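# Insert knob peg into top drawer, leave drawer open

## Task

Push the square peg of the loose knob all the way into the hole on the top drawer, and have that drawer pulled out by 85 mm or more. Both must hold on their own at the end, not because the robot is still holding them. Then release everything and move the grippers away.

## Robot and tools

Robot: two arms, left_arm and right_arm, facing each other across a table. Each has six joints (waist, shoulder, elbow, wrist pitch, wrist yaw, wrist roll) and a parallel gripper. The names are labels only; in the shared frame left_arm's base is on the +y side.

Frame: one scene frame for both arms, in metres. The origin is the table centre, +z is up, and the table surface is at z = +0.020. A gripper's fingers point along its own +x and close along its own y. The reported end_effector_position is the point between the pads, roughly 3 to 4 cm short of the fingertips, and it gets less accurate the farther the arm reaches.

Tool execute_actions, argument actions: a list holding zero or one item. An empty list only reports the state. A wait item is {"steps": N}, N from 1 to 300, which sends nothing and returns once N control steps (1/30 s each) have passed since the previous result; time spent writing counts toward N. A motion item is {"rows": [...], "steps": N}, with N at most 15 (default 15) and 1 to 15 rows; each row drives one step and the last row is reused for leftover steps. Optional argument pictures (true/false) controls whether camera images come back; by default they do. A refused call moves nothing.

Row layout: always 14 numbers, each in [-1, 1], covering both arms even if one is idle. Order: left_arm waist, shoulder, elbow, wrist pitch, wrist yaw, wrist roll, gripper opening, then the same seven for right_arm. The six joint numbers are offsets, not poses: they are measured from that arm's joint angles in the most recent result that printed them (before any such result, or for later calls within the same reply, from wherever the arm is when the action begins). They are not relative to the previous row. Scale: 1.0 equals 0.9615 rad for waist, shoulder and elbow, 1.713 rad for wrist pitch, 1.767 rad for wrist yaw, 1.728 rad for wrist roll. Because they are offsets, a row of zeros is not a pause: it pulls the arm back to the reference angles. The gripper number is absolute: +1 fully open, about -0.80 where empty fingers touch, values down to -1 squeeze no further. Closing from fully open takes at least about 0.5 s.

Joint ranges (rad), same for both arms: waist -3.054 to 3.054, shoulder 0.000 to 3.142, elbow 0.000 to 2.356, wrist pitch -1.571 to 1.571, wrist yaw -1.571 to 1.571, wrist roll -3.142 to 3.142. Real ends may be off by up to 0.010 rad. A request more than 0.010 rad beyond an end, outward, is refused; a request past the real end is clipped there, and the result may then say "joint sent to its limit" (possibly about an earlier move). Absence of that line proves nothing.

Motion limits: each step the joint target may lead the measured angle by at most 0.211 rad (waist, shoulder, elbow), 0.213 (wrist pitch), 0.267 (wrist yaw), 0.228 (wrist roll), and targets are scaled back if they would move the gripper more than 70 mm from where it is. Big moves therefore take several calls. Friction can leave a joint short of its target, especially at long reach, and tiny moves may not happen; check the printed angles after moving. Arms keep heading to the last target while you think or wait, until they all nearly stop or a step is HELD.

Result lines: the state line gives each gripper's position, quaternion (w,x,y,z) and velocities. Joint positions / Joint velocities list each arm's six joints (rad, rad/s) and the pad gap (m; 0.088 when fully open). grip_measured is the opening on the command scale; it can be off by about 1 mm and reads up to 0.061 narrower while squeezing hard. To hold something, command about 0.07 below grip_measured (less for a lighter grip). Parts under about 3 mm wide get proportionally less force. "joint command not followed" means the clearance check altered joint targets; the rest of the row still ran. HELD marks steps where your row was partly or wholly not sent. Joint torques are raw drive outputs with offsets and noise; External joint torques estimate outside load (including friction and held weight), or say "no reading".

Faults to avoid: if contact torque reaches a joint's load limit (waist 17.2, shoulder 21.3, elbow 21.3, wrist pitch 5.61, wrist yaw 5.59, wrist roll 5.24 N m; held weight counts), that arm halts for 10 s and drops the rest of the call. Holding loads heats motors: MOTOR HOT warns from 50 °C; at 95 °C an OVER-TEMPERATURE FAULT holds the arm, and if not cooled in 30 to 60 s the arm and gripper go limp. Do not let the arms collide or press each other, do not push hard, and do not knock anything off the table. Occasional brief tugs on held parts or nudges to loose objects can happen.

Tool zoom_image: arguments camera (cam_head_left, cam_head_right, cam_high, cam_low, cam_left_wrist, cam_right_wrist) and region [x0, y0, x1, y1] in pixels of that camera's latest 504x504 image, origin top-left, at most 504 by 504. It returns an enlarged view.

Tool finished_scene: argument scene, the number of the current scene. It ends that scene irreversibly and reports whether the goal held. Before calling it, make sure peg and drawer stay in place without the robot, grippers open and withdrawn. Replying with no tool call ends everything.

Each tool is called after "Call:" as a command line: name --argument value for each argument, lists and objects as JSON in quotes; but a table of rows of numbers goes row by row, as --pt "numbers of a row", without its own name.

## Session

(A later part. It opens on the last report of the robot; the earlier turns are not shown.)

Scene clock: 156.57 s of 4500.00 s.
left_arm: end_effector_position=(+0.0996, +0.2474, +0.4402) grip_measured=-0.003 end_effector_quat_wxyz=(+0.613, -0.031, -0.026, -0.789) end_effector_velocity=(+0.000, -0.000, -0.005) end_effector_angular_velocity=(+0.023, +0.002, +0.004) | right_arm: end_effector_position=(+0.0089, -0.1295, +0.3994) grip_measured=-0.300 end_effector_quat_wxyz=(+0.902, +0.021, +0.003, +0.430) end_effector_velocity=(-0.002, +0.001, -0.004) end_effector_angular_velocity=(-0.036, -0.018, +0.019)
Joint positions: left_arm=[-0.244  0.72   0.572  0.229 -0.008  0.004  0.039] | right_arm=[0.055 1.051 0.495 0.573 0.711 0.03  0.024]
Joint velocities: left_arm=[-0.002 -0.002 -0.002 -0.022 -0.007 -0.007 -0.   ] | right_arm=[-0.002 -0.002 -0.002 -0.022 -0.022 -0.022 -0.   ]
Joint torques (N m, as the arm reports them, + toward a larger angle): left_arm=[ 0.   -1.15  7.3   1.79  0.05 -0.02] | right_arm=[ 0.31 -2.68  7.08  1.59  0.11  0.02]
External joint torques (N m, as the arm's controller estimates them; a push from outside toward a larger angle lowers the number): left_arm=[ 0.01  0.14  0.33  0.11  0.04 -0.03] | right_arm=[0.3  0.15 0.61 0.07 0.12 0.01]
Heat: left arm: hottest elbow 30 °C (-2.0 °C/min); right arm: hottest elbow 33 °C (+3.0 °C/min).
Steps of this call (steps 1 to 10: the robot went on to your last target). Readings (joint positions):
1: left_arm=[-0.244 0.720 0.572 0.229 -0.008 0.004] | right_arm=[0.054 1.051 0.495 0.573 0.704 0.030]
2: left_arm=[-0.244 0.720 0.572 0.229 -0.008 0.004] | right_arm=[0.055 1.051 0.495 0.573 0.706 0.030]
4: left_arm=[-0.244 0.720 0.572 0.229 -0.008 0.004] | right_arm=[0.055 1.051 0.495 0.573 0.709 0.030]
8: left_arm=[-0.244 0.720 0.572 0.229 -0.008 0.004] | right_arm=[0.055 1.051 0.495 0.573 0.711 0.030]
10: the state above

Call:
execute_actions --actions '[{"rows":[[0,0,0,0,0,0,0,0,0.9,-0.04,0.52,0,0,-0.4]]}]' --pictures false

Call:
execute_actions --actions '[{"steps":15}]'

Scene clock: 161.10 s of 4500.00 s.
left_arm: end_effector_position=(+0.0996, +0.2474, +0.4402) grip_measured=-0.003 end_effector_quat_wxyz=(+0.613, -0.031, -0.026, -0.789) end_effector_velocity=(+0.003, -0.000, -0.002) end_effector_angular_velocity=(+0.013, +0.021, +0.018) | right_arm: end_effector_position=(+0.0071, -0.0617, +0.2697) grip_measured=-0.300 end_effector_quat_wxyz=(+0.903, +0.014, +0.006, +0.430) end_effector_velocity=(-0.002, +0.006, -0.280) end_effector_angular_velocity=(-0.545, -0.011, +0.020)
Joint positions: left_arm=[-0.244  0.72   0.572  0.229 -0.008  0.004  0.039] | right_arm=[0.055 1.85  0.463 1.387 0.712 0.03  0.024]
Joint velocities: left_arm=[-0.002 -0.002 -0.002 -0.007 -0.022 -0.022 -0.   ] | right_arm=[-0.002  0.969 -0.085  0.505 -0.022  0.007  0.   ]
Joint torques (N m, as the arm reports them, + toward a larger angle): left_arm=[-0.03 -1.29  7.23  1.73 -0.01 -0.01] | right_arm=[ 0.05 -6.23  4.    2.13 -0.03  0.02]
External joint torques (N m, as the arm's controller estimates them; a push from outside toward a larger angle lowers the number): left_arm=[-0.02  0.08  0.17  0.02 -0.02 -0.02] | right_arm=[ 0.13  1.32 -0.27  0.09 -0.09  0.01]
Heat: left arm: hottest elbow 30 °C (-3.0 °C/min); right arm: hottest elbow 32 °C (+2.0 °C/min).
Steps of this call (steps 1 to 30: the robot went on to your last target; steps 31 to 90: nothing new was sent; then 1.03 s passed at rest; steps 91 to 105: all 15 steps of this action). Readings (joint positions):
91: left_arm=[-0.244 0.720 0.572 0.229 -0.008 0.004] | right_arm=[0.055 1.074 0.491 0.612 0.714 0.030]
92: left_arm=[-0.244 0.720 0.572 0.229 -0.008 0.004] | right_arm=[0.055 1.119 0.487 0.691 0.717 0.030]
94: left_arm=[-0.244 0.720 0.572 0.229 -0.008 0.004] | right_arm=[0.055 1.234 0.483 0.798 0.713 0.030]
98: left_arm=[-0.244 0.720 0.572 0.229 -0.008 0.004] | right_arm=[0.055 1.473 0.465 1.029 0.713 0.030]
105: the state above

Scene clock: 161.60 s of 4500.00 s.
left_arm: end_effector_position=(+0.0996, +0.2474, +0.4402) grip_measured=-0.003 end_effector_quat_wxyz=(+0.613, -0.031, -0.026, -0.789) end_effector_velocity=(+0.000, -0.001, -0.000) end_effector_angular_velocity=(+0.003, +0.022, +0.003) | right_arm: end_effector_position=(+0.0071, -0.0622, +0.2592) grip_measured=-0.300 end_effector_quat_wxyz=(+0.903, +0.016, +0.005, +0.430) end_effector_velocity=(+0.002, -0.003, -0.002) end_effector_angular_velocity=(-0.022, -0.006, -0.020)
Joint positions: left_arm=[-0.244  0.72   0.572  0.229 -0.008  0.004  0.039] | right_arm=[0.055 1.91  0.456 1.459 0.712 0.029 0.024]
Joint velocities: left_arm=[-0.002  0.002 -0.002  0.007 -0.007 -0.022 -0.   ] | right_arm=[ 0.002 -0.007 -0.002 -0.022  0.022 -0.007 -0.   ]
Joint torques (N m, as the arm reports them, + toward a larger angle): left_arm=[ 0.03 -1.15  7.19  1.75  0.01  0.03] | right_arm=[ 0.03 -4.43  3.93  1.61 -0.03  0.02]
External joint torques (N m, as the arm's controller estimates them; a push from outside toward a larger angle lowers the number): left_arm=[0.03 0.22 0.09 0.03 0.01 0.02] | right_arm=[ 0.02  1.42  0.53  0.09 -0.03  0.01]
Heat: left arm: hottest elbow 30 °C (-3.0 °C/min); right arm: hottest elbow 32 °C (+2.0 °C/min).
Steps of this call (steps 1 to 15: the robot went on to your last target). Readings (joint positions):
1: left_arm=[-0.244 0.720 0.572 0.229 -0.008 0.004] | right_arm=[0.055 1.876 0.460 1.406 0.712 0.029]
2: left_arm=[-0.244 0.720 0.572 0.229 -0.008 0.004] | right_arm=[0.055 1.893 0.457 1.422 0.712 0.030]
4: left_arm=[-0.244 0.720 0.572 0.229 -0.008 0.004] | right_arm=[0.055 1.905 0.456 1.443 0.712 0.030]
8: left_arm=[-0.244 0.720 0.572 0.229 -0.008 0.004] | right_arm=[0.055 1.907 0.456 1.456 0.712 0.029]
15: the state above

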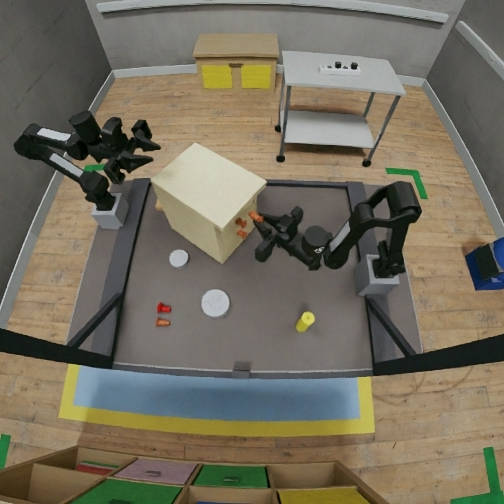

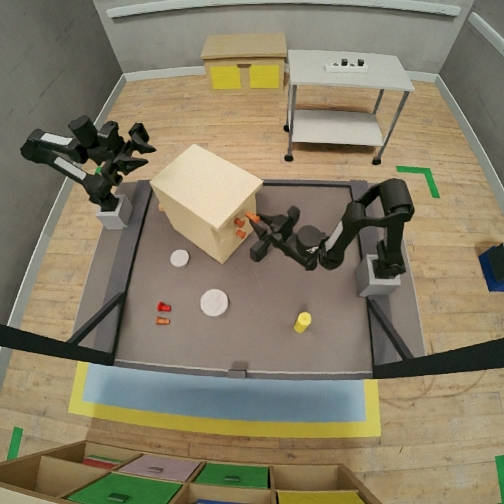

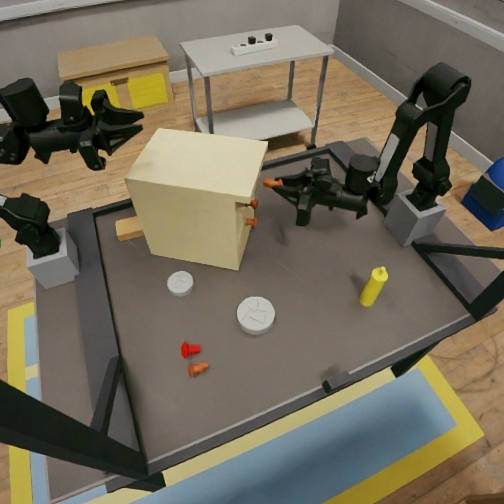

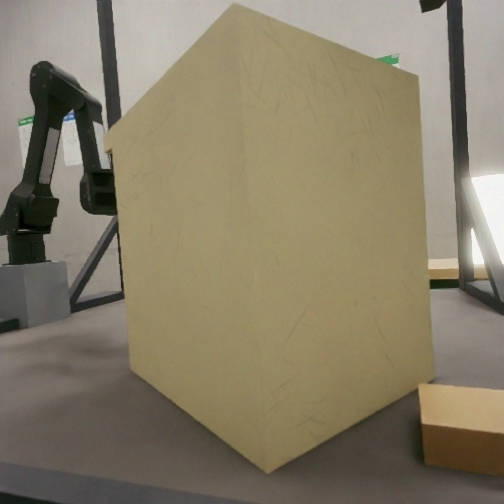

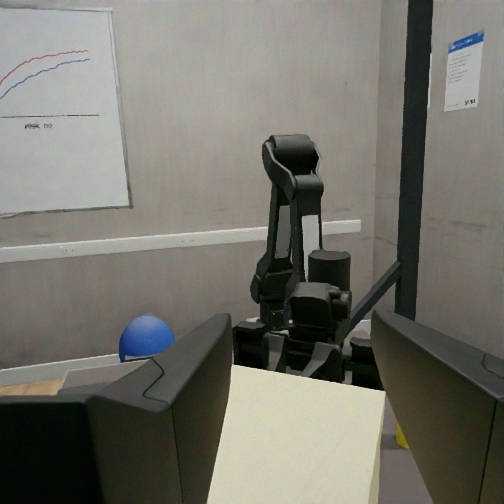

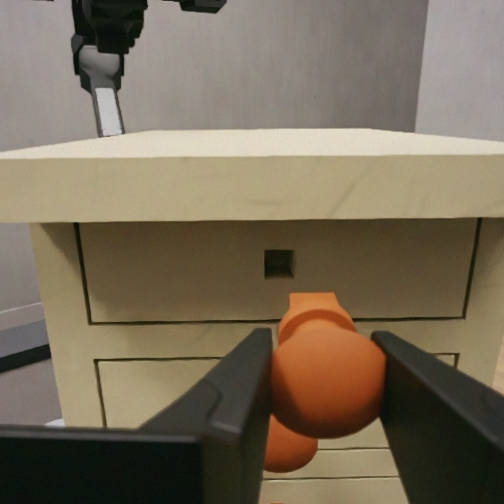

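Call:
execute_actions --actions '[{"rows":[[0,0,0,0,0,0,0,-0.092,0.123,0.172,-0.027,-0.051,0,-0.4]]}]'

Scene clock: 170.27 s of 4500.00 s.
left_arm: end_effector_position=(+0.0996, +0.2474, +0.4402) grip_measured=-0.003 end_effector_quat_wxyz=(+0.613, -0.031, -0.026, -0.789) end_effector_velocity=(+0.003, -0.000, -0.002) end_effector_angular_velocity=(+0.009, +0.007, +0.019) | right_arm: end_effector_position=(+0.0320, -0.0266, +0.2524) grip_measured=-0.300 end_effector_quat_wxyz=(+0.904, +0.016, +0.005, +0.428) end_effector_velocity=(-0.002, +0.001, -0.006) end_effector_angular_velocity=(-0.031, -0.004, +0.019)
Joint positions: left_arm=[-0.244  0.72   0.572  0.229 -0.008  0.004  0.039] | right_arm=[-0.03   2.018  0.607  1.417  0.63   0.03   0.024]
Joint velocities: left_arm=[-0.002 -0.002 -0.002 -0.007 -0.022 -0.007 -0.   ] | right_arm=[-0.002  0.002 -0.002 -0.022 -0.022 -0.007 -0.   ]
Joint torques (N m, as the arm reports them, + toward a larger angle): left_arm=[ 0.09 -1.17  6.99  1.75  0.03 -0.01] | right_arm=[-0.33 -4.98  5.86  1.09 -0.39  0.02]
External joint torques (N m, as the arm's controller estimates them; a push from outside toward a larger angle lowers the number): left_arm=[ 0.09  0.19 -0.06  0.04  0.03 -0.02] | right_arm=[-0.32  1.77  2.24 -0.45 -0.39  0.02]
Heat: left arm: hottest elbow 30 °C (-4.0 °C/min); right arm: hottest elbow 31 °C (+0.0 °C/min).
Steps of this call (steps 1 to 15: the robot went on to your last target; steps 16 to 90: nothing new was sent; then 5.17 s passed at rest; steps 91 to 105: all 15 steps of this action). Readings (joint positions):
91: left_arm=[-0.244 0.720 0.572 0.229 -0.008 0.004] | right_arm=[0.050 1.922 0.470 1.459 0.699 0.029]
92: left_arm=[-0.244 0.720 0.572 0.229 -0.008 0.004] | right_arm=[0.030 1.948 0.506 1.448 0.675 0.029]
94: left_arm=[-0.244 0.720 0.572 0.229 -0.008 0.004] | right_arm=[-0.007 1.996 0.578 1.423 0.644 0.029]
98: left_arm=[-0.244 0.720 0.572 0.229 -0.008 0.004] | right_arm=[-0.030 2.016 0.606 1.418 0.631 0.030]
105: the state above

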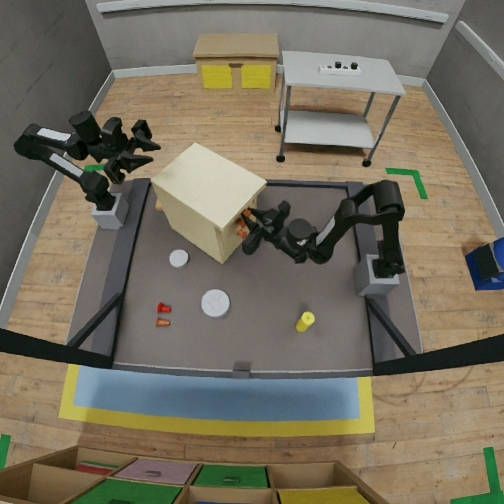

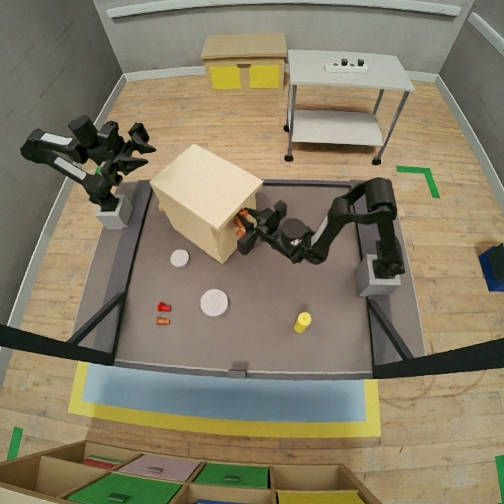

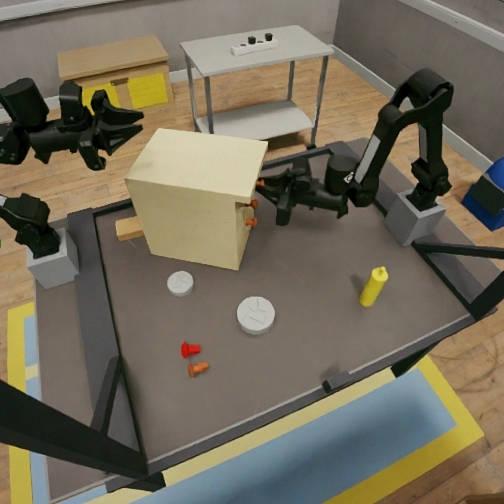

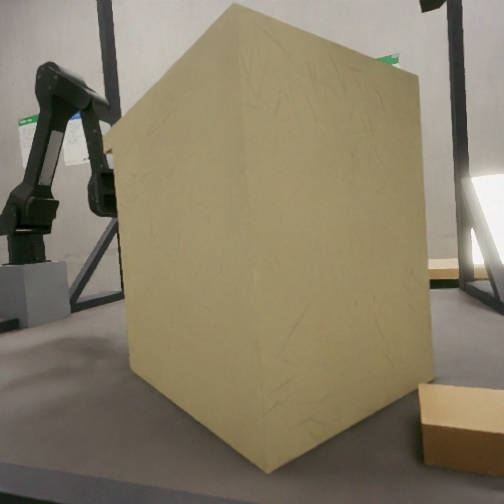

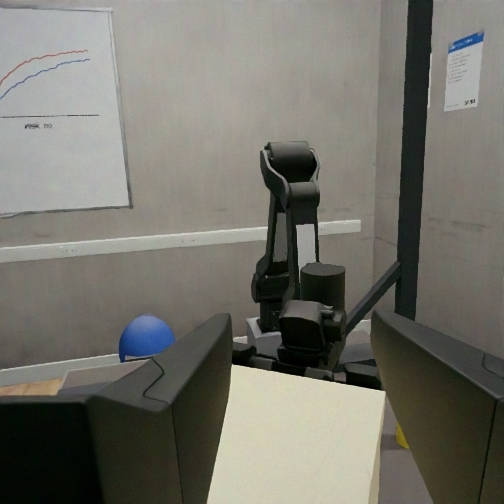

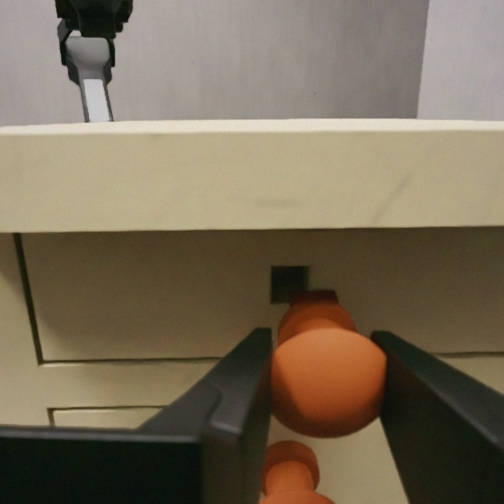

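Call:
execute_actions --actions '[{"rows":[[0,0,0,0,0,0,0,-0.012,0.044,0.073,-0.018,-0.009,0,-0.4]]}]'

Call:
zoom_image --camera "cam_right_wrist" --region '[240,230,400,370]'

Scene clock: 180.67 s of 4500.00 s.
left_arm: end_effector_position=(+0.0996, +0.2474, +0.4402) grip_measured=-0.003 end_effector_quat_wxyz=(+0.613, -0.031, -0.026, -0.789) end_effector_velocity=(+0.001, +0.001, -0.004) end_effector_angular_velocity=(+0.022, +0.019, +0.013) | right_arm: end_effector_position=(+0.0323, -0.0192, +0.2386) grip_measured=-0.300 end_effector_quat_wxyz=(+0.903, -0.003, +0.015, +0.429) end_effector_velocity=(+0.002, -0.001, -0.003) end_effector_angular_velocity=(-0.017, -0.005, +0.000)
Joint positions: left_arm=[-0.244  0.72   0.572  0.229 -0.008  0.004  0.039] | right_arm=[-0.03   2.058  0.638  1.383  0.629  0.03   0.024]
Joint velocities: left_arm=[-0.007 -0.007 -0.002 -0.022 -0.022 -0.022 -0.   ] | right_arm=[-0.007  0.002 -0.002 -0.007 -0.007 -0.007  0.   ]
Joint torques (N m, as the arm reports them, + toward a larger angle): left_arm=[ 0.1  -1.19  7.19  1.71 -0.03 -0.02] | right_arm=[-1.11 -5.97  8.82  1.56 -0.6   0.02]
External joint torques (N m, as the arm's controller estimates them; a push from outside toward a larger angle lowers the number): left_arm=[ 0.11  0.16  0.17  0.02 -0.03 -0.03] | right_arm=[-1.08  1.04  5.23  0.   -0.62  0.01]
Heat: left arm: hottest elbow 31 °C (-1.0 °C/min); right arm: hottest elbow 31 °C (+0.0 °C/min).
Steps of this call (steps 1 to 15: the robot went on to your last target; steps 16 to 90: nothing new was sent; then 6.90 s passed at rest; steps 91 to 105: all 15 steps of this action). Readings (joint positions):
91: left_arm=[-0.244 0.720 0.572 0.229 -0.008 0.004] | right_arm=[-0.030 2.021 0.613 1.415 0.630 0.029]
92: left_arm=[-0.244 0.720 0.572 0.229 -0.008 0.004] | right_arm=[-0.029 2.027 0.619 1.410 0.635 0.030]
94: left_arm=[-0.244 0.720 0.572 0.229 -0.008 0.004] | right_arm=[-0.027 2.038 0.624 1.397 0.632 0.030]
98: left_arm=[-0.244 0.720 0.572 0.229 -0.008 0.004] | right_arm=[-0.030 2.056 0.637 1.384 0.629 0.030]
105: the state above

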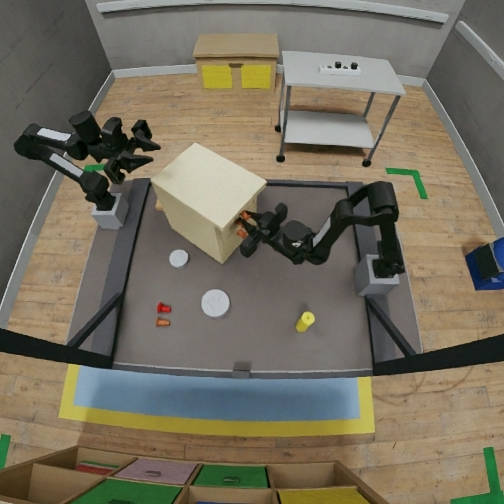

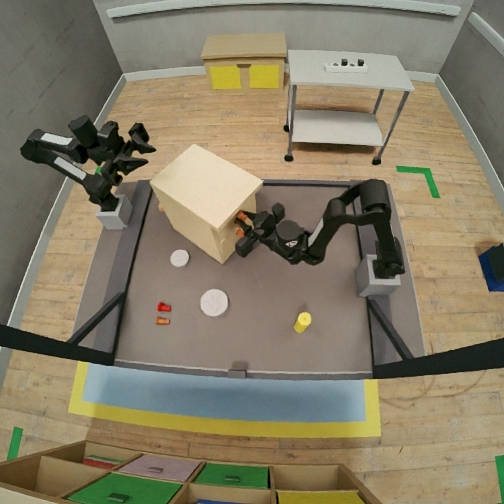

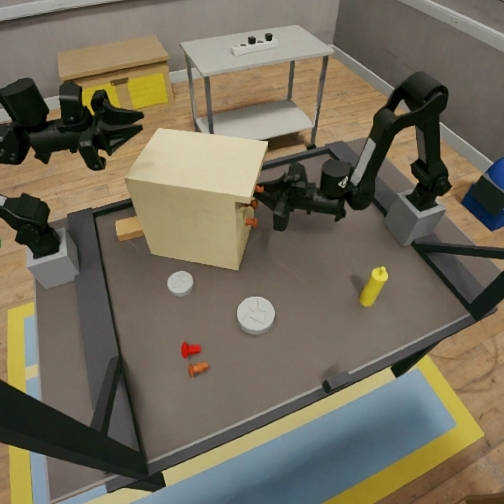

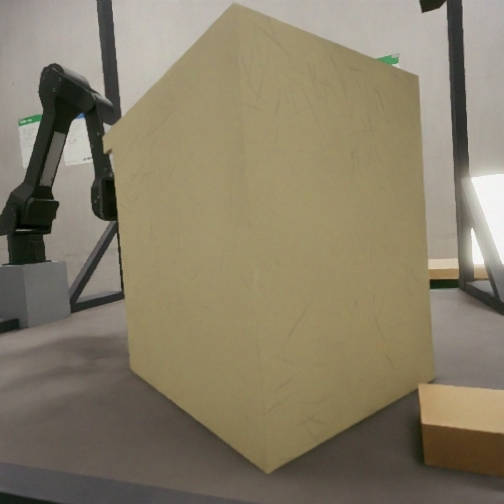

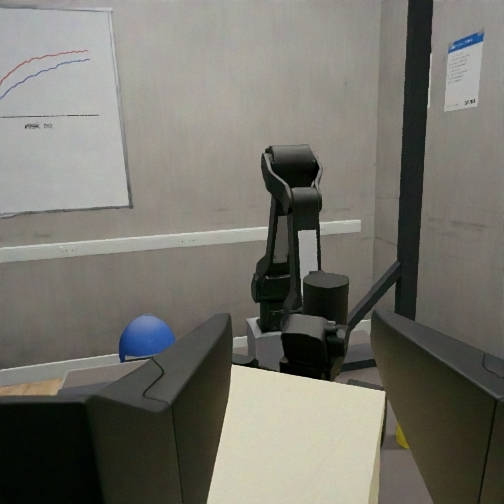

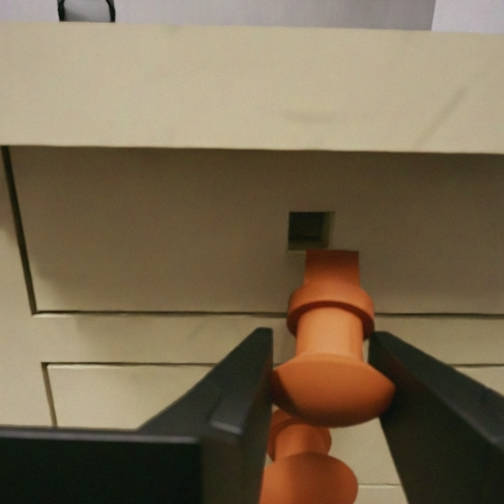

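Region (240, 230, 400, 370) of cam_right_wrist's 504x504 image, scaled by 3.150, with more detail than that image has; it fills the top 441 rows of this view, and the rest is white.

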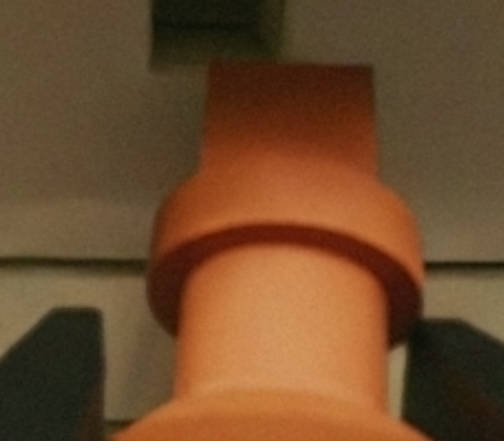

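Call:
execute_actions --actions '[{"rows":[[0,0,0,0,0,0,0,0.01,-0.045,-0.035,0.02,0,0,-0.4]]}]'

Call:
zoom_image --camera "cam_right_wrist" --region '[240,200,400,340]'

Call:
zoom_image --camera "cam_high" --region '[230,160,310,240]'

Scene clock: 196.90 s of 4500.00 s.
left_arm: end_effector_position=(+0.0996, +0.2474, +0.4402) grip_measured=-0.003 end_effector_quat_wxyz=(+0.613, -0.031, -0.026, -0.789) end_effector_velocity=(+0.002, +0.001, +0.002) end_effector_angular_velocity=(-0.010, +0.011, +0.009) | right_arm: end_effector_position=(+0.0291, -0.0250, +0.2490) grip_measured=-0.300 end_effector_quat_wxyz=(+0.902, +0.012, +0.007, +0.432) end_effector_velocity=(-0.002, +0.000, +0.002) end_effector_angular_velocity=(+0.003, -0.006, +0.010)
Joint positions: left_arm=[-0.244  0.72   0.572  0.229 -0.008  0.004  0.039] | right_arm=[-0.024  2.026  0.61   1.413  0.628  0.029  0.024]
Joint velocities: left_arm=[ 0.002 -0.007 -0.002  0.007 -0.007 -0.007 -0.   ] | right_arm=[ 0.002 -0.002 -0.002  0.007 -0.007 -0.007 -0.   ]
Joint torques (N m, as the arm reports them, + toward a larger angle): left_arm=[-0.03 -1.07  7.22  1.71  0.03 -0.01] | right_arm=[ 0.33 -7.08  3.44  1.65  0.05  0.02]
External joint torques (N m, as the arm's controller estimates them; a push from outside toward a larger angle lowers the number): left_arm=[-0.06  0.35  0.12 -0.01  0.03 -0.02] | right_arm=[ 0.32 -0.22 -0.17  0.09  0.05  0.01]
Heat: left arm: hottest elbow 31 °C (+1.0 °C/min); right arm: hottest elbow 32 °C (-1.0 °C/min).
Steps of this call (steps 1 to 15: the robot went on to your last target; steps 16 to 90: nothing new was sent; then 12.73 s passed at rest; steps 91 to 105: all 15 steps of this action). Readings (joint positions):
91: left_arm=[-0.244 0.720 0.572 0.229 -0.008 0.004] | right_arm=[-0.029 2.057 0.634 1.384 0.629 0.030]
92: left_arm=[-0.244 0.720 0.572 0.229 -0.008 0.004] | right_arm=[-0.028 2.053 0.626 1.394 0.629 0.030]
94: left_arm=[-0.244 0.720 0.572 0.229 -0.008 0.004] | right_arm=[-0.026 2.040 0.618 1.405 0.628 0.029]
98: left_arm=[-0.244 0.720 0.572 0.229 -0.008 0.004] | right_arm=[-0.024 2.027 0.614 1.412 0.628 0.030]
105: the state above

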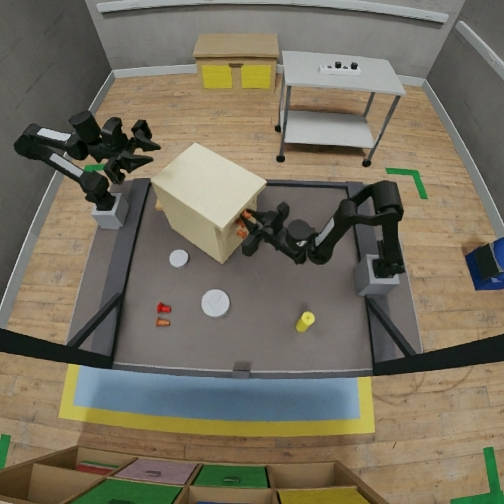

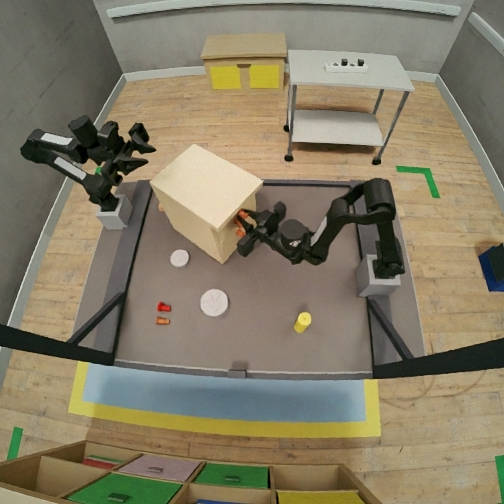

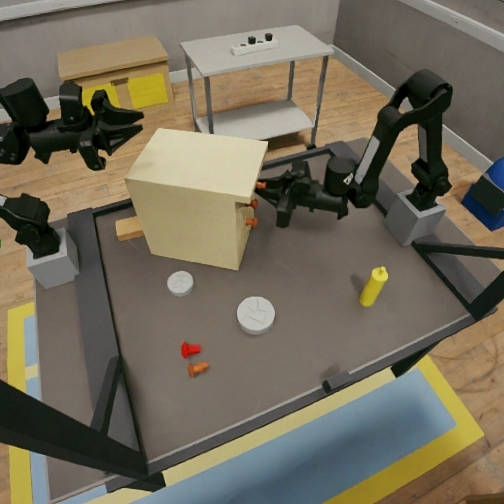

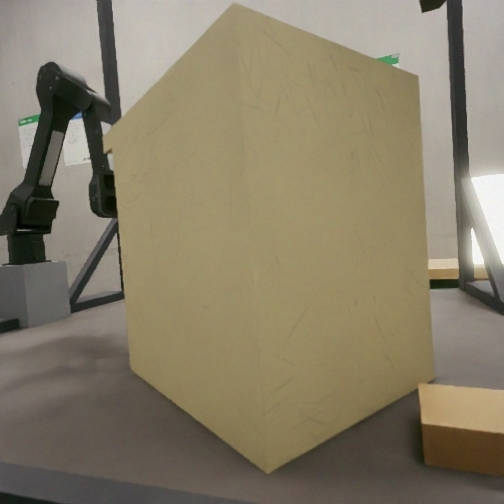

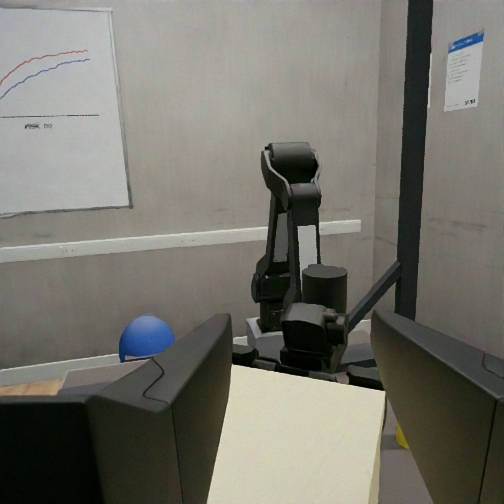

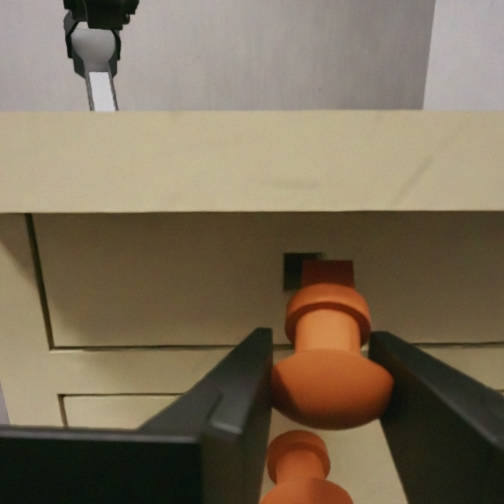

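Region (240, 200, 400, 340) of cam_right_wrist's 504x504 image, scaled by 3.150, with more detail than that image has; it fills the top 441 rows of this view, and the rest is white.

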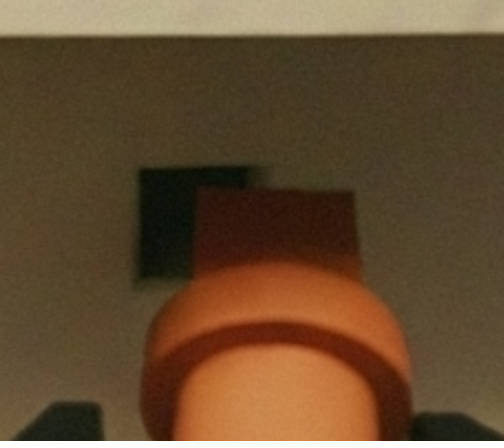

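Region (230, 160, 310, 240) of cam_high's 504x504 image, scaled by 6.300, with more detail than that image has.

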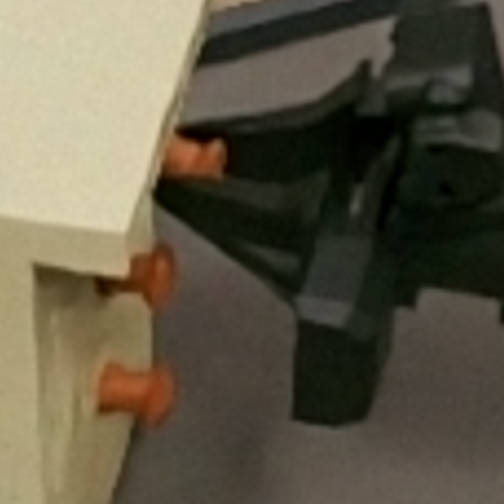

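Call:
execute_actions --actions '[{"rows":[[-0.73,0.3,0.4,0,0,0,0.1,0.06,-0.3,-0.3,0,0,0,-0.4]]}]' --pictures false

Call:
execute_actions --actions '[{"rows":[[0,0.8,0.6,-0.74,0,-0.6,0.1,0,-0.4,0,-0.6,0,0,-0.4]]}]' --pictures false

Call:
execute_actions --actions '[{"steps":15}]' --pictures false

Scene clock: 227.90 s of 4500.00 s.
left_arm: end_effector_position=(-0.1003, +0.3261, +0.5332) grip_measured=+0.097 end_effector_quat_wxyz=(+0.314, -0.084, -0.029, -0.945) end_effector_velocity=(-0.081, +0.087, -0.016) end_effector_angular_velocity=(+0.035, -0.038, -0.353) | right_arm: end_effector_position=(+0.0066, -0.0902, +0.2704) grip_measured=-0.300 end_effector_quat_wxyz=(+0.890, +0.010, +0.009, +0.457) end_effector_velocity=(-0.002, -0.000, +0.002) end_effector_angular_velocity=(-0.002, -0.006, +0.020)
Joint positions: left_arm=[-0.921  0.998  0.947  0.23  -0.006  0.004  0.044] | right_arm=[0.031 1.749 0.328 1.414 0.627 0.03  0.024]
Joint velocities: left_arm=[-0.344  0.042 -0.002 -0.007  0.007 -0.007 -0.   ] | right_arm=[-0.002 -0.017 -0.007 -0.007 -0.022 -0.007 -0.   ]
Joint torques (N m, as the arm reports them, + toward a larger angle): left_arm=[ 0.86 -1.77  8.2   1.64 -0.08  0.02] | right_arm=[ 0.36 -5.16  3.43  1.26  0.04  0.02]
External joint torques (N m, as the arm's controller estimates them; a push from outside toward a larger angle lowers the number): left_arm=[0.23 1.08 1.3  0.02 0.11 0.02] | right_arm=[ 0.38 -0.3  -0.15 -0.29  0.03  0.01]
Heat: left arm: hottest elbow 32 °C (+2.0 °C/min); right arm: hottest shoulder 32 °C (+1.0 °C/min).
Steps of this call (steps 1 to 15: the robot went on to your last target; steps 16 to 90: nothing new was sent; then 27.50 s passed at rest; steps 91 to 105: all 15 steps of this action). Readings (joint positions):
91: left_arm=[-0.259 0.739 0.591 0.222 -0.019 0.004] | right_arm=[-0.021 2.005 0.590 1.408 0.626 0.029]
92: left_arm=[-0.307 0.782 0.632 0.219 -0.019 0.004] | right_arm=[-0.009 1.960 0.537 1.403 0.624 0.030]
94: left_arm=[-0.408 0.884 0.734 0.228 -0.016 0.004] | right_arm=[0.019 1.847 0.418 1.413 0.627 0.030]
98: left_arm=[-0.604 0.978 0.882 0.227 -0.015 0.004] | right_arm=[0.030 1.758 0.343 1.415 0.627 0.030]
105: the state above

Scene clock: 228.40 s of 4500.00 s.
left_arm: end_effector_position=(-0.2032, +0.2519, +0.3645) grip_measured=+0.097 end_effector_quat_wxyz=(+0.400, +0.180, +0.454, -0.775) end_effector_velocity=(+0.067, +0.049, -0.663) end_effector_angular_velocity=(+2.695, -1.188, +1.242) | right_arm: end_effector_position=(+0.0067, -0.1323, +0.2319) grip_measured=-0.300 end_effector_quat_wxyz=(+0.865, -0.207, +0.118, +0.441) end_effector_velocity=(+0.001, -0.159, -0.286) end_effector_angular_velocity=(-1.736, -0.011, +0.007)
Joint positions: left_arm=[-0.924  1.675  1.503 -0.526 -0.005 -0.824  0.044] | right_arm=[0.031 1.375 0.329 0.547 0.627 0.03  0.024]
Joint velocities: left_arm=[-0.002  0.999  0.173 -1.736 -0.007 -1.927 -0.   ] | right_arm=[-0.002 -0.022 -0.002 -1.751 -0.007 -0.007 -0.   ]
Joint torques (N m, as the arm reports them, + toward a larger angle): left_arm=[ 0.39 -5.92  7.9   1.11 -0.05 -0.09] | right_arm=[ 0.   -3.95  5.61  1.14  0.26  0.03]
External joint torques (N m, as the arm's controller estimates them; a push from outside toward a larger angle lowers the number): left_arm=[ 0.34  2.29  1.41 -0.16  0.   -0.14] | right_arm=[ 0.03 -0.2   0.57 -0.37  0.05  0.01]
Heat: left arm: hottest elbow 32 °C (+2.0 °C/min); right arm: hottest shoulder 32 °C (+1.0 °C/min).
Steps of this call (steps 1 to 15: all 15 steps of this action). Readings (joint positions):
1: left_arm=[-0.928 1.021 0.971 0.191 -0.005 -0.034] | right_arm=[0.031 1.725 0.328 1.376 0.627 0.030]
2: left_arm=[-0.927 1.063 1.031 0.128 -0.005 -0.102] | right_arm=[0.031 1.676 0.326 1.294 0.626 0.030]
4: left_arm=[-0.925 1.177 1.162 0.021 -0.005 -0.227] | right_arm=[0.031 1.564 0.323 1.188 0.627 0.030]
8: left_arm=[-0.924 1.402 1.390 -0.213 -0.005 -0.479] | right_arm=[0.031 1.395 0.329 0.965 0.627 0.030]
15: the state above

Scene clock: 228.90 s of 4500.00 s.
left_arm: end_effector_position=(-0.1387, +0.2992, +0.2720) grip_measured=+0.098 end_effector_quat_wxyz=(+0.498, +0.371, +0.535, -0.572) end_effector_velocity=(+0.010, +0.010, +0.001) end_effector_angular_velocity=(+0.038, -0.036, +0.002) | right_arm: end_effector_position=(+0.0068, -0.1496, +0.2063) grip_measured=-0.300 end_effector_quat_wxyz=(+0.846, -0.276, +0.153, +0.430) end_effector_velocity=(-0.000, -0.003, -0.003) end_effector_angular_velocity=(-0.017, -0.000, +0.007)
Joint positions: left_arm=[-0.924  1.768  1.516 -1.029 -0.005 -1.029  0.044] | right_arm=[0.031 1.373 0.326 0.388 0.627 0.03  0.024]
Joint velocities: left_arm=[-0.002 -0.012  0.002 -0.066  0.007 -0.007 -0.   ] | right_arm=[-0.002 -0.002 -0.007 -0.007 -0.007 -0.007  0.   ]
Joint torques (N m, as the arm reports them, + toward a larger angle): left_arm=[ 0.3  -6.44  7.32  0.62 -0.06 -0.15] | right_arm=[ 0.   -3.83  5.92  1.07  0.31  0.04]
External joint torques (N m, as the arm's controller estimates them; a push from outside toward a larger angle lowers the number): left_arm=[ 0.34  1.19  1.24 -0.12  0.   -0.16] | right_arm=[ 0.01 -0.21  0.89 -0.35  0.07  0.01]
Heat: left arm: hottest elbow 32 °C (+2.0 °C/min); right arm: hottest shoulder 32 °C (+1.0 °C/min).
Steps of this call (steps 1 to 15: the robot went on to your last target). Readings (joint positions):
1: left_arm=[-0.924 1.705 1.507 -0.586 -0.005 -0.885] | right_arm=[0.031 1.375 0.329 0.495 0.627 0.030]
2: left_arm=[-0.924 1.729 1.507 -0.646 -0.005 -0.931] | right_arm=[0.031 1.375 0.328 0.457 0.627 0.030]
4: left_arm=[-0.924 1.760 1.507 -0.770 -0.005 -0.984] | right_arm=[0.031 1.375 0.326 0.420 0.627 0.030]
8: left_arm=[-0.924 1.768 1.509 -0.972 -0.005 -1.020] | right_arm=[0.031 1.374 0.326 0.395 0.627 0.030]
15: the state above

Call:
execute_actions --actions '[{"rows":[[-0.022,0.6,0.79,-0.109,0,-0.012,0.1,-0.865,0,0.1,-0.244,0,0,-0.4]]}]' --pictures false

Call:
execute_actions --actions '[{"steps":10}]' --pictures false

Call:
execute_actions --actions '[{"rows":[[0,0.29,0,0,0,0,0.1,0,0.55,0.39,0,-0.355,0,-0.4]]}]' --pictures false

Call:
execute_actions --actions '[{"steps":8}]'

Scene clock: 238.80 s of 4500.00 s.
left_arm: end_effector_position=(-0.2422, +0.2355, +0.2368) grip_measured=+0.098 end_effector_quat_wxyz=(+0.500, +0.387, +0.535, -0.560) end_effector_velocity=(-0.064, -0.048, +0.137) end_effector_angular_velocity=(-0.259, +0.365, +0.026) | right_arm: end_effector_position=(+0.1688, -0.3188, +0.1810) grip_measured=-0.300 end_effector_quat_wxyz=(+0.883, -0.294, +0.359, +0.064) end_effector_velocity=(+0.076, -0.171, -0.006) end_effector_angular_velocity=(-0.048, +0.043, -0.648)
Joint positions: left_arm=[-0.943  2.339  2.23  -1.212 -0.005 -1.046  0.044] | right_arm=[-0.758  1.374  0.416 -0.026  0.63   0.03   0.024]
Joint velocities: left_arm=[ 0.002  0.002  0.457 -0.007 -0.007 -0.022 -0.   ] | right_arm=[-0.667 -0.002 -0.002 -0.051 -0.007 -0.022  0.   ]
Joint torques (N m, as the arm reports them, + toward a larger angle): left_arm=[-0.24 -9.37  7.21  0.58 -0.05 -0.11] | right_arm=[ 1.42 -3.02  6.58  0.85  0.24  0.04]
External joint torques (N m, as the arm's controller estimates them; a push from outside toward a larger angle lowers the number): left_arm=[-0.32  1.62  1.79 -0.04  0.01 -0.11] | right_arm=[ 0.36  0.68  1.32 -0.35  0.12  0.04]
Heat: left arm: hottest elbow 32 °C (+1.0 °C/min); right arm: hottest shoulder 31 °C (+0.0 °C/min).
Steps of this call (steps 1 to 15: the robot went on to your last target; steps 16 to 90: nothing new was sent; then 6.40 s passed at rest; steps 91 to 105: all 15 steps of this action). Readings (joint positions):
91: left_arm=[-0.925 1.791 1.543 -1.073 -0.005 -1.033] | right_arm=[0.016 1.373 0.337 0.353 0.616 0.030]
92: left_arm=[-0.927 1.836 1.607 -1.137 -0.005 -1.039] | right_arm=[-0.037 1.373 0.360 0.285 0.615 0.030]
94: left_arm=[-0.934 1.939 1.729 -1.161 -0.005 -1.042] | right_arm=[-0.158 1.374 0.396 0.175 0.624 0.030]
98: left_arm=[-0.942 2.159 1.960 -1.201 -0.005 -1.045] | right_arm=[-0.395 1.374 0.415 0.015 0.625 0.030]
105: the state above

Scene clock: 239.13 s of 4500.00 s.
left_arm: end_effector_position=(-0.2476, +0.2318, +0.2501) grip_measured=+0.098 end_effector_quat_wxyz=(+0.496, +0.372, +0.537, -0.573) end_effector_velocity=(+0.003, -0.001, +0.000) end_effector_angular_velocity=(-0.015, -0.019, -0.003) | right_arm: end_effector_position=(+0.1731, -0.3285, +0.1807) grip_measured=-0.300 end_effector_quat_wxyz=(+0.884, -0.287, +0.366, +0.047) end_effector_velocity=(+0.002, -0.002, +0.001) end_effector_angular_velocity=(-0.003, -0.002, +0.007)
Joint positions: left_arm=[-0.943  2.337  2.271 -1.214 -0.005 -1.046  0.044] | right_arm=[-0.797  1.374  0.416 -0.027  0.628  0.03   0.024]
Joint velocities: left_arm=[-0.002 -0.002 -0.002 -0.007 -0.022  0.007 -0.   ] | right_arm=[-0.012 -0.007 -0.002  0.007 -0.007 -0.022 -0.   ]
Joint torques (N m, as the arm reports them, + toward a larger angle): left_arm=[-0.15 -8.9   6.48  0.71 -0.06 -0.11] | right_arm=[-0.23 -3.05  6.59  0.76  0.29  0.04]
External joint torques (N m, as the arm's controller estimates them; a push from outside toward a larger angle lowers the number): left_arm=[-0.15  2.36  0.44 -0.06  0.   -0.13] | right_arm=[-0.25  0.63  1.47 -0.39 -0.03  0.01]
Heat: left arm: hottest elbow 32 °C (+1.0 °C/min); right arm: hottest shoulder 31 °C (+0.0 °C/min).
Steps of this call (steps 1 to 10: the robot went on to your last target). Readings (joint positions):
1: left_arm=[-0.943 2.339 2.245 -1.212 -0.005 -1.046] | right_arm=[-0.775 1.374 0.416 -0.026 0.630 0.030]
2: left_arm=[-0.943 2.337 2.258 -1.212 -0.005 -1.046] | right_arm=[-0.784 1.374 0.416 -0.026 0.630 0.030]
4: left_arm=[-0.943 2.337 2.271 -1.212 -0.005 -1.046] | right_arm=[-0.791 1.374 0.416 -0.026 0.629 0.030]
8: left_arm=[-0.943 2.337 2.271 -1.214 -0.005 -1.046] | right_arm=[-0.796 1.374 0.416 -0.027 0.629 0.030]
10: the state above

Scene clock: 239.63 s of 4500.00 s.
left_arm: end_effector_position=(-0.2357, +0.2402, +0.1089) grip_measured=+0.098 end_effector_quat_wxyz=(+0.523, +0.477, +0.520, -0.478) end_effector_velocity=(-0.010, -0.004, +0.015) end_effector_angular_velocity=(-0.021, +0.042, +0.005) | right_arm: end_effector_position=(+0.1819, -0.2015, +0.1029) grip_measured=-0.300 end_effector_quat_wxyz=(+0.786, -0.189, +0.509, +0.296) end_effector_velocity=(-0.003, +0.013, +0.003) end_effector_angular_velocity=(+0.072, +0.017, +0.051)
Joint positions: left_arm=[-0.943  2.621  2.265 -1.215 -0.005 -1.046  0.044] | right_arm=[-0.796  1.898  0.782 -0.032  0.01   0.03   0.024]
Joint velocities: left_arm=[-0.002 -0.007  0.046 -0.007  0.007 -0.007 -0.   ] | right_arm=[-0.002 -0.002 -0.002  0.037 -0.081 -0.022 -0.   ]
Joint torques (N m, as the arm reports them, + toward a larger angle): left_arm=[  0.06 -10.9    6.08   0.43  -0.02   0.01] | right_arm=[-0.07 -5.62  5.95  1.03 -0.1   0.01]
External joint torques (N m, as the arm's controller estimates them; a push from outside toward a larger angle lowers the number): left_arm=[0.08 1.74 0.42 0.07 0.03 0.  ] | right_arm=[-0.05  1.38  1.26 -0.01 -0.1   0.01]
Heat: left arm: hottest elbow 32 °C (+1.0 °C/min); right arm: hottest shoulder 31 °C (+0.0 °C/min).
Steps of this call (steps 1 to 15: all 15 steps of this action). Readings (joint positions):
1: left_arm=[-0.943 2.349 2.272 -1.215 -0.005 -1.046] | right_arm=[-0.800 1.396 0.435 -0.039 0.594 0.030]
2: left_arm=[-0.943 2.366 2.281 -1.214 -0.005 -1.046] | right_arm=[-0.803 1.448 0.480 -0.043 0.513 0.030]
4: left_arm=[-0.943 2.413 2.288 -1.211 -0.005 -1.046] | right_arm=[-0.801 1.572 0.594 -0.032 0.362 0.030]
8: left_arm=[-0.943 2.545 2.282 -1.211 -0.005 -1.046] | right_arm=[-0.798 1.782 0.770 -0.016 0.100 0.030]
15: the state above

Scene clock: 239.90 s of 4500.00 s.
left_arm: end_effector_position=(-0.2371, +0.2392, +0.1119) grip_measured=+0.098 end_effector_quat_wxyz=(+0.523, +0.474, +0.520, -0.481) end_effector_velocity=(+0.002, +0.001, +0.001) end_effector_angular_velocity=(+0.010, -0.002, +0.010) | right_arm: end_effector_position=(+0.1819, -0.2001, +0.1034) grip_measured=-0.300 end_effector_quat_wxyz=(+0.786, -0.187, +0.508, +0.299) end_effector_velocity=(-0.002, -0.002, -0.002) end_effector_angular_velocity=(-0.006, +0.011, +0.007)
Joint positions: left_arm=[-0.943  2.618  2.27  -1.215 -0.005 -1.046  0.044] | right_arm=[-0.796  1.898  0.783 -0.03   0.004  0.03   0.024]
Joint velocities: left_arm=[ 0.002 -0.002 -0.002 -0.007  0.007 -0.007  0.   ] | right_arm=[-0.002  0.002 -0.002 -0.007 -0.007 -0.007 -0.   ]
Joint torques (N m, as the arm reports them, + toward a larger angle): left_arm=[ -0.08 -10.66   5.86   0.43  -0.05   0.03] | right_arm=[-0.06 -5.42  5.86  0.92 -0.12  0.02]
External joint torques (N m, as the arm's controller estimates them; a push from outside toward a larger angle lowers the number): left_arm=[-0.19  1.55  0.2   0.13  0.02  0.03] | right_arm=[-0.05  1.31  1.49 -0.07 -0.12  0.01]
Heat: left arm: hottest elbow 32 °C (+1.0 °C/min); right arm: hottest shoulder 31 °C (+0.0 °C/min).
Steps of this call (steps 1 to 8: the robot went on to your last target). Readings (joint positions):
1: left_arm=[-0.943 2.619 2.267 -1.215 -0.005 -1.046] | right_arm=[-0.796 1.898 0.782 -0.030 0.008 0.030]
2: left_arm=[-0.943 2.618 2.270 -1.215 -0.005 -1.046] | right_arm=[-0.796 1.898 0.783 -0.030 0.007 0.030]
4: left_arm=[-0.943 2.618 2.270 -1.215 -0.005 -1.046] | right_arm=[-0.796 1.898 0.783 -0.030 0.005 0.030]
8: the state above

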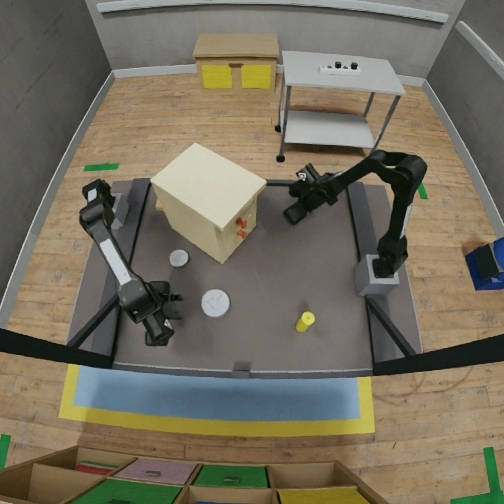

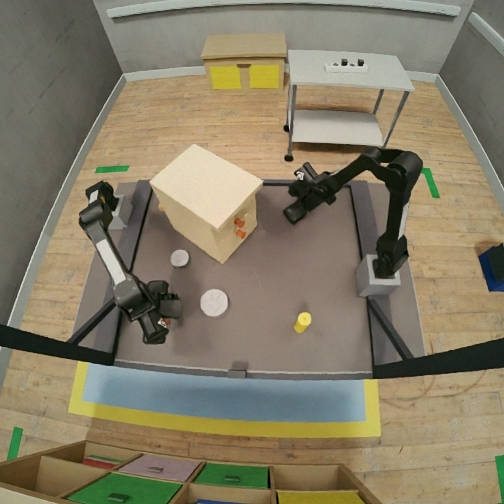

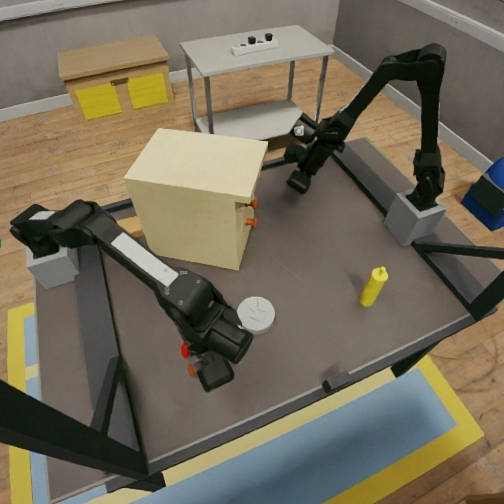

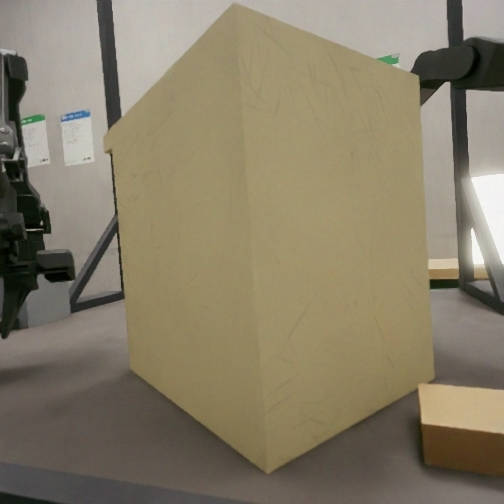

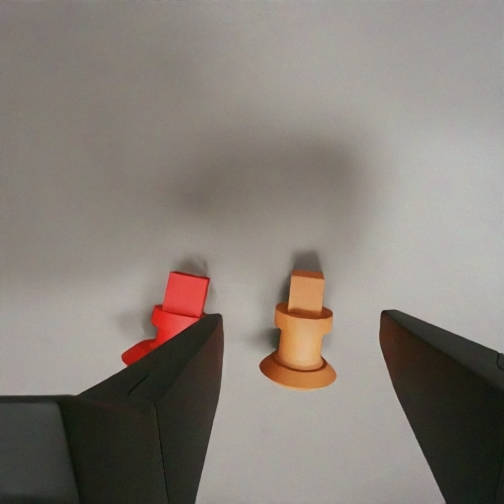

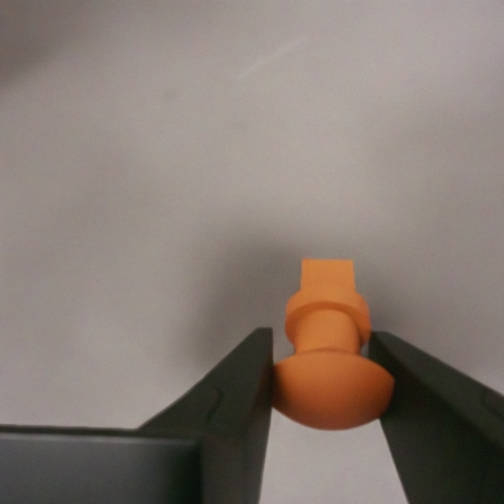

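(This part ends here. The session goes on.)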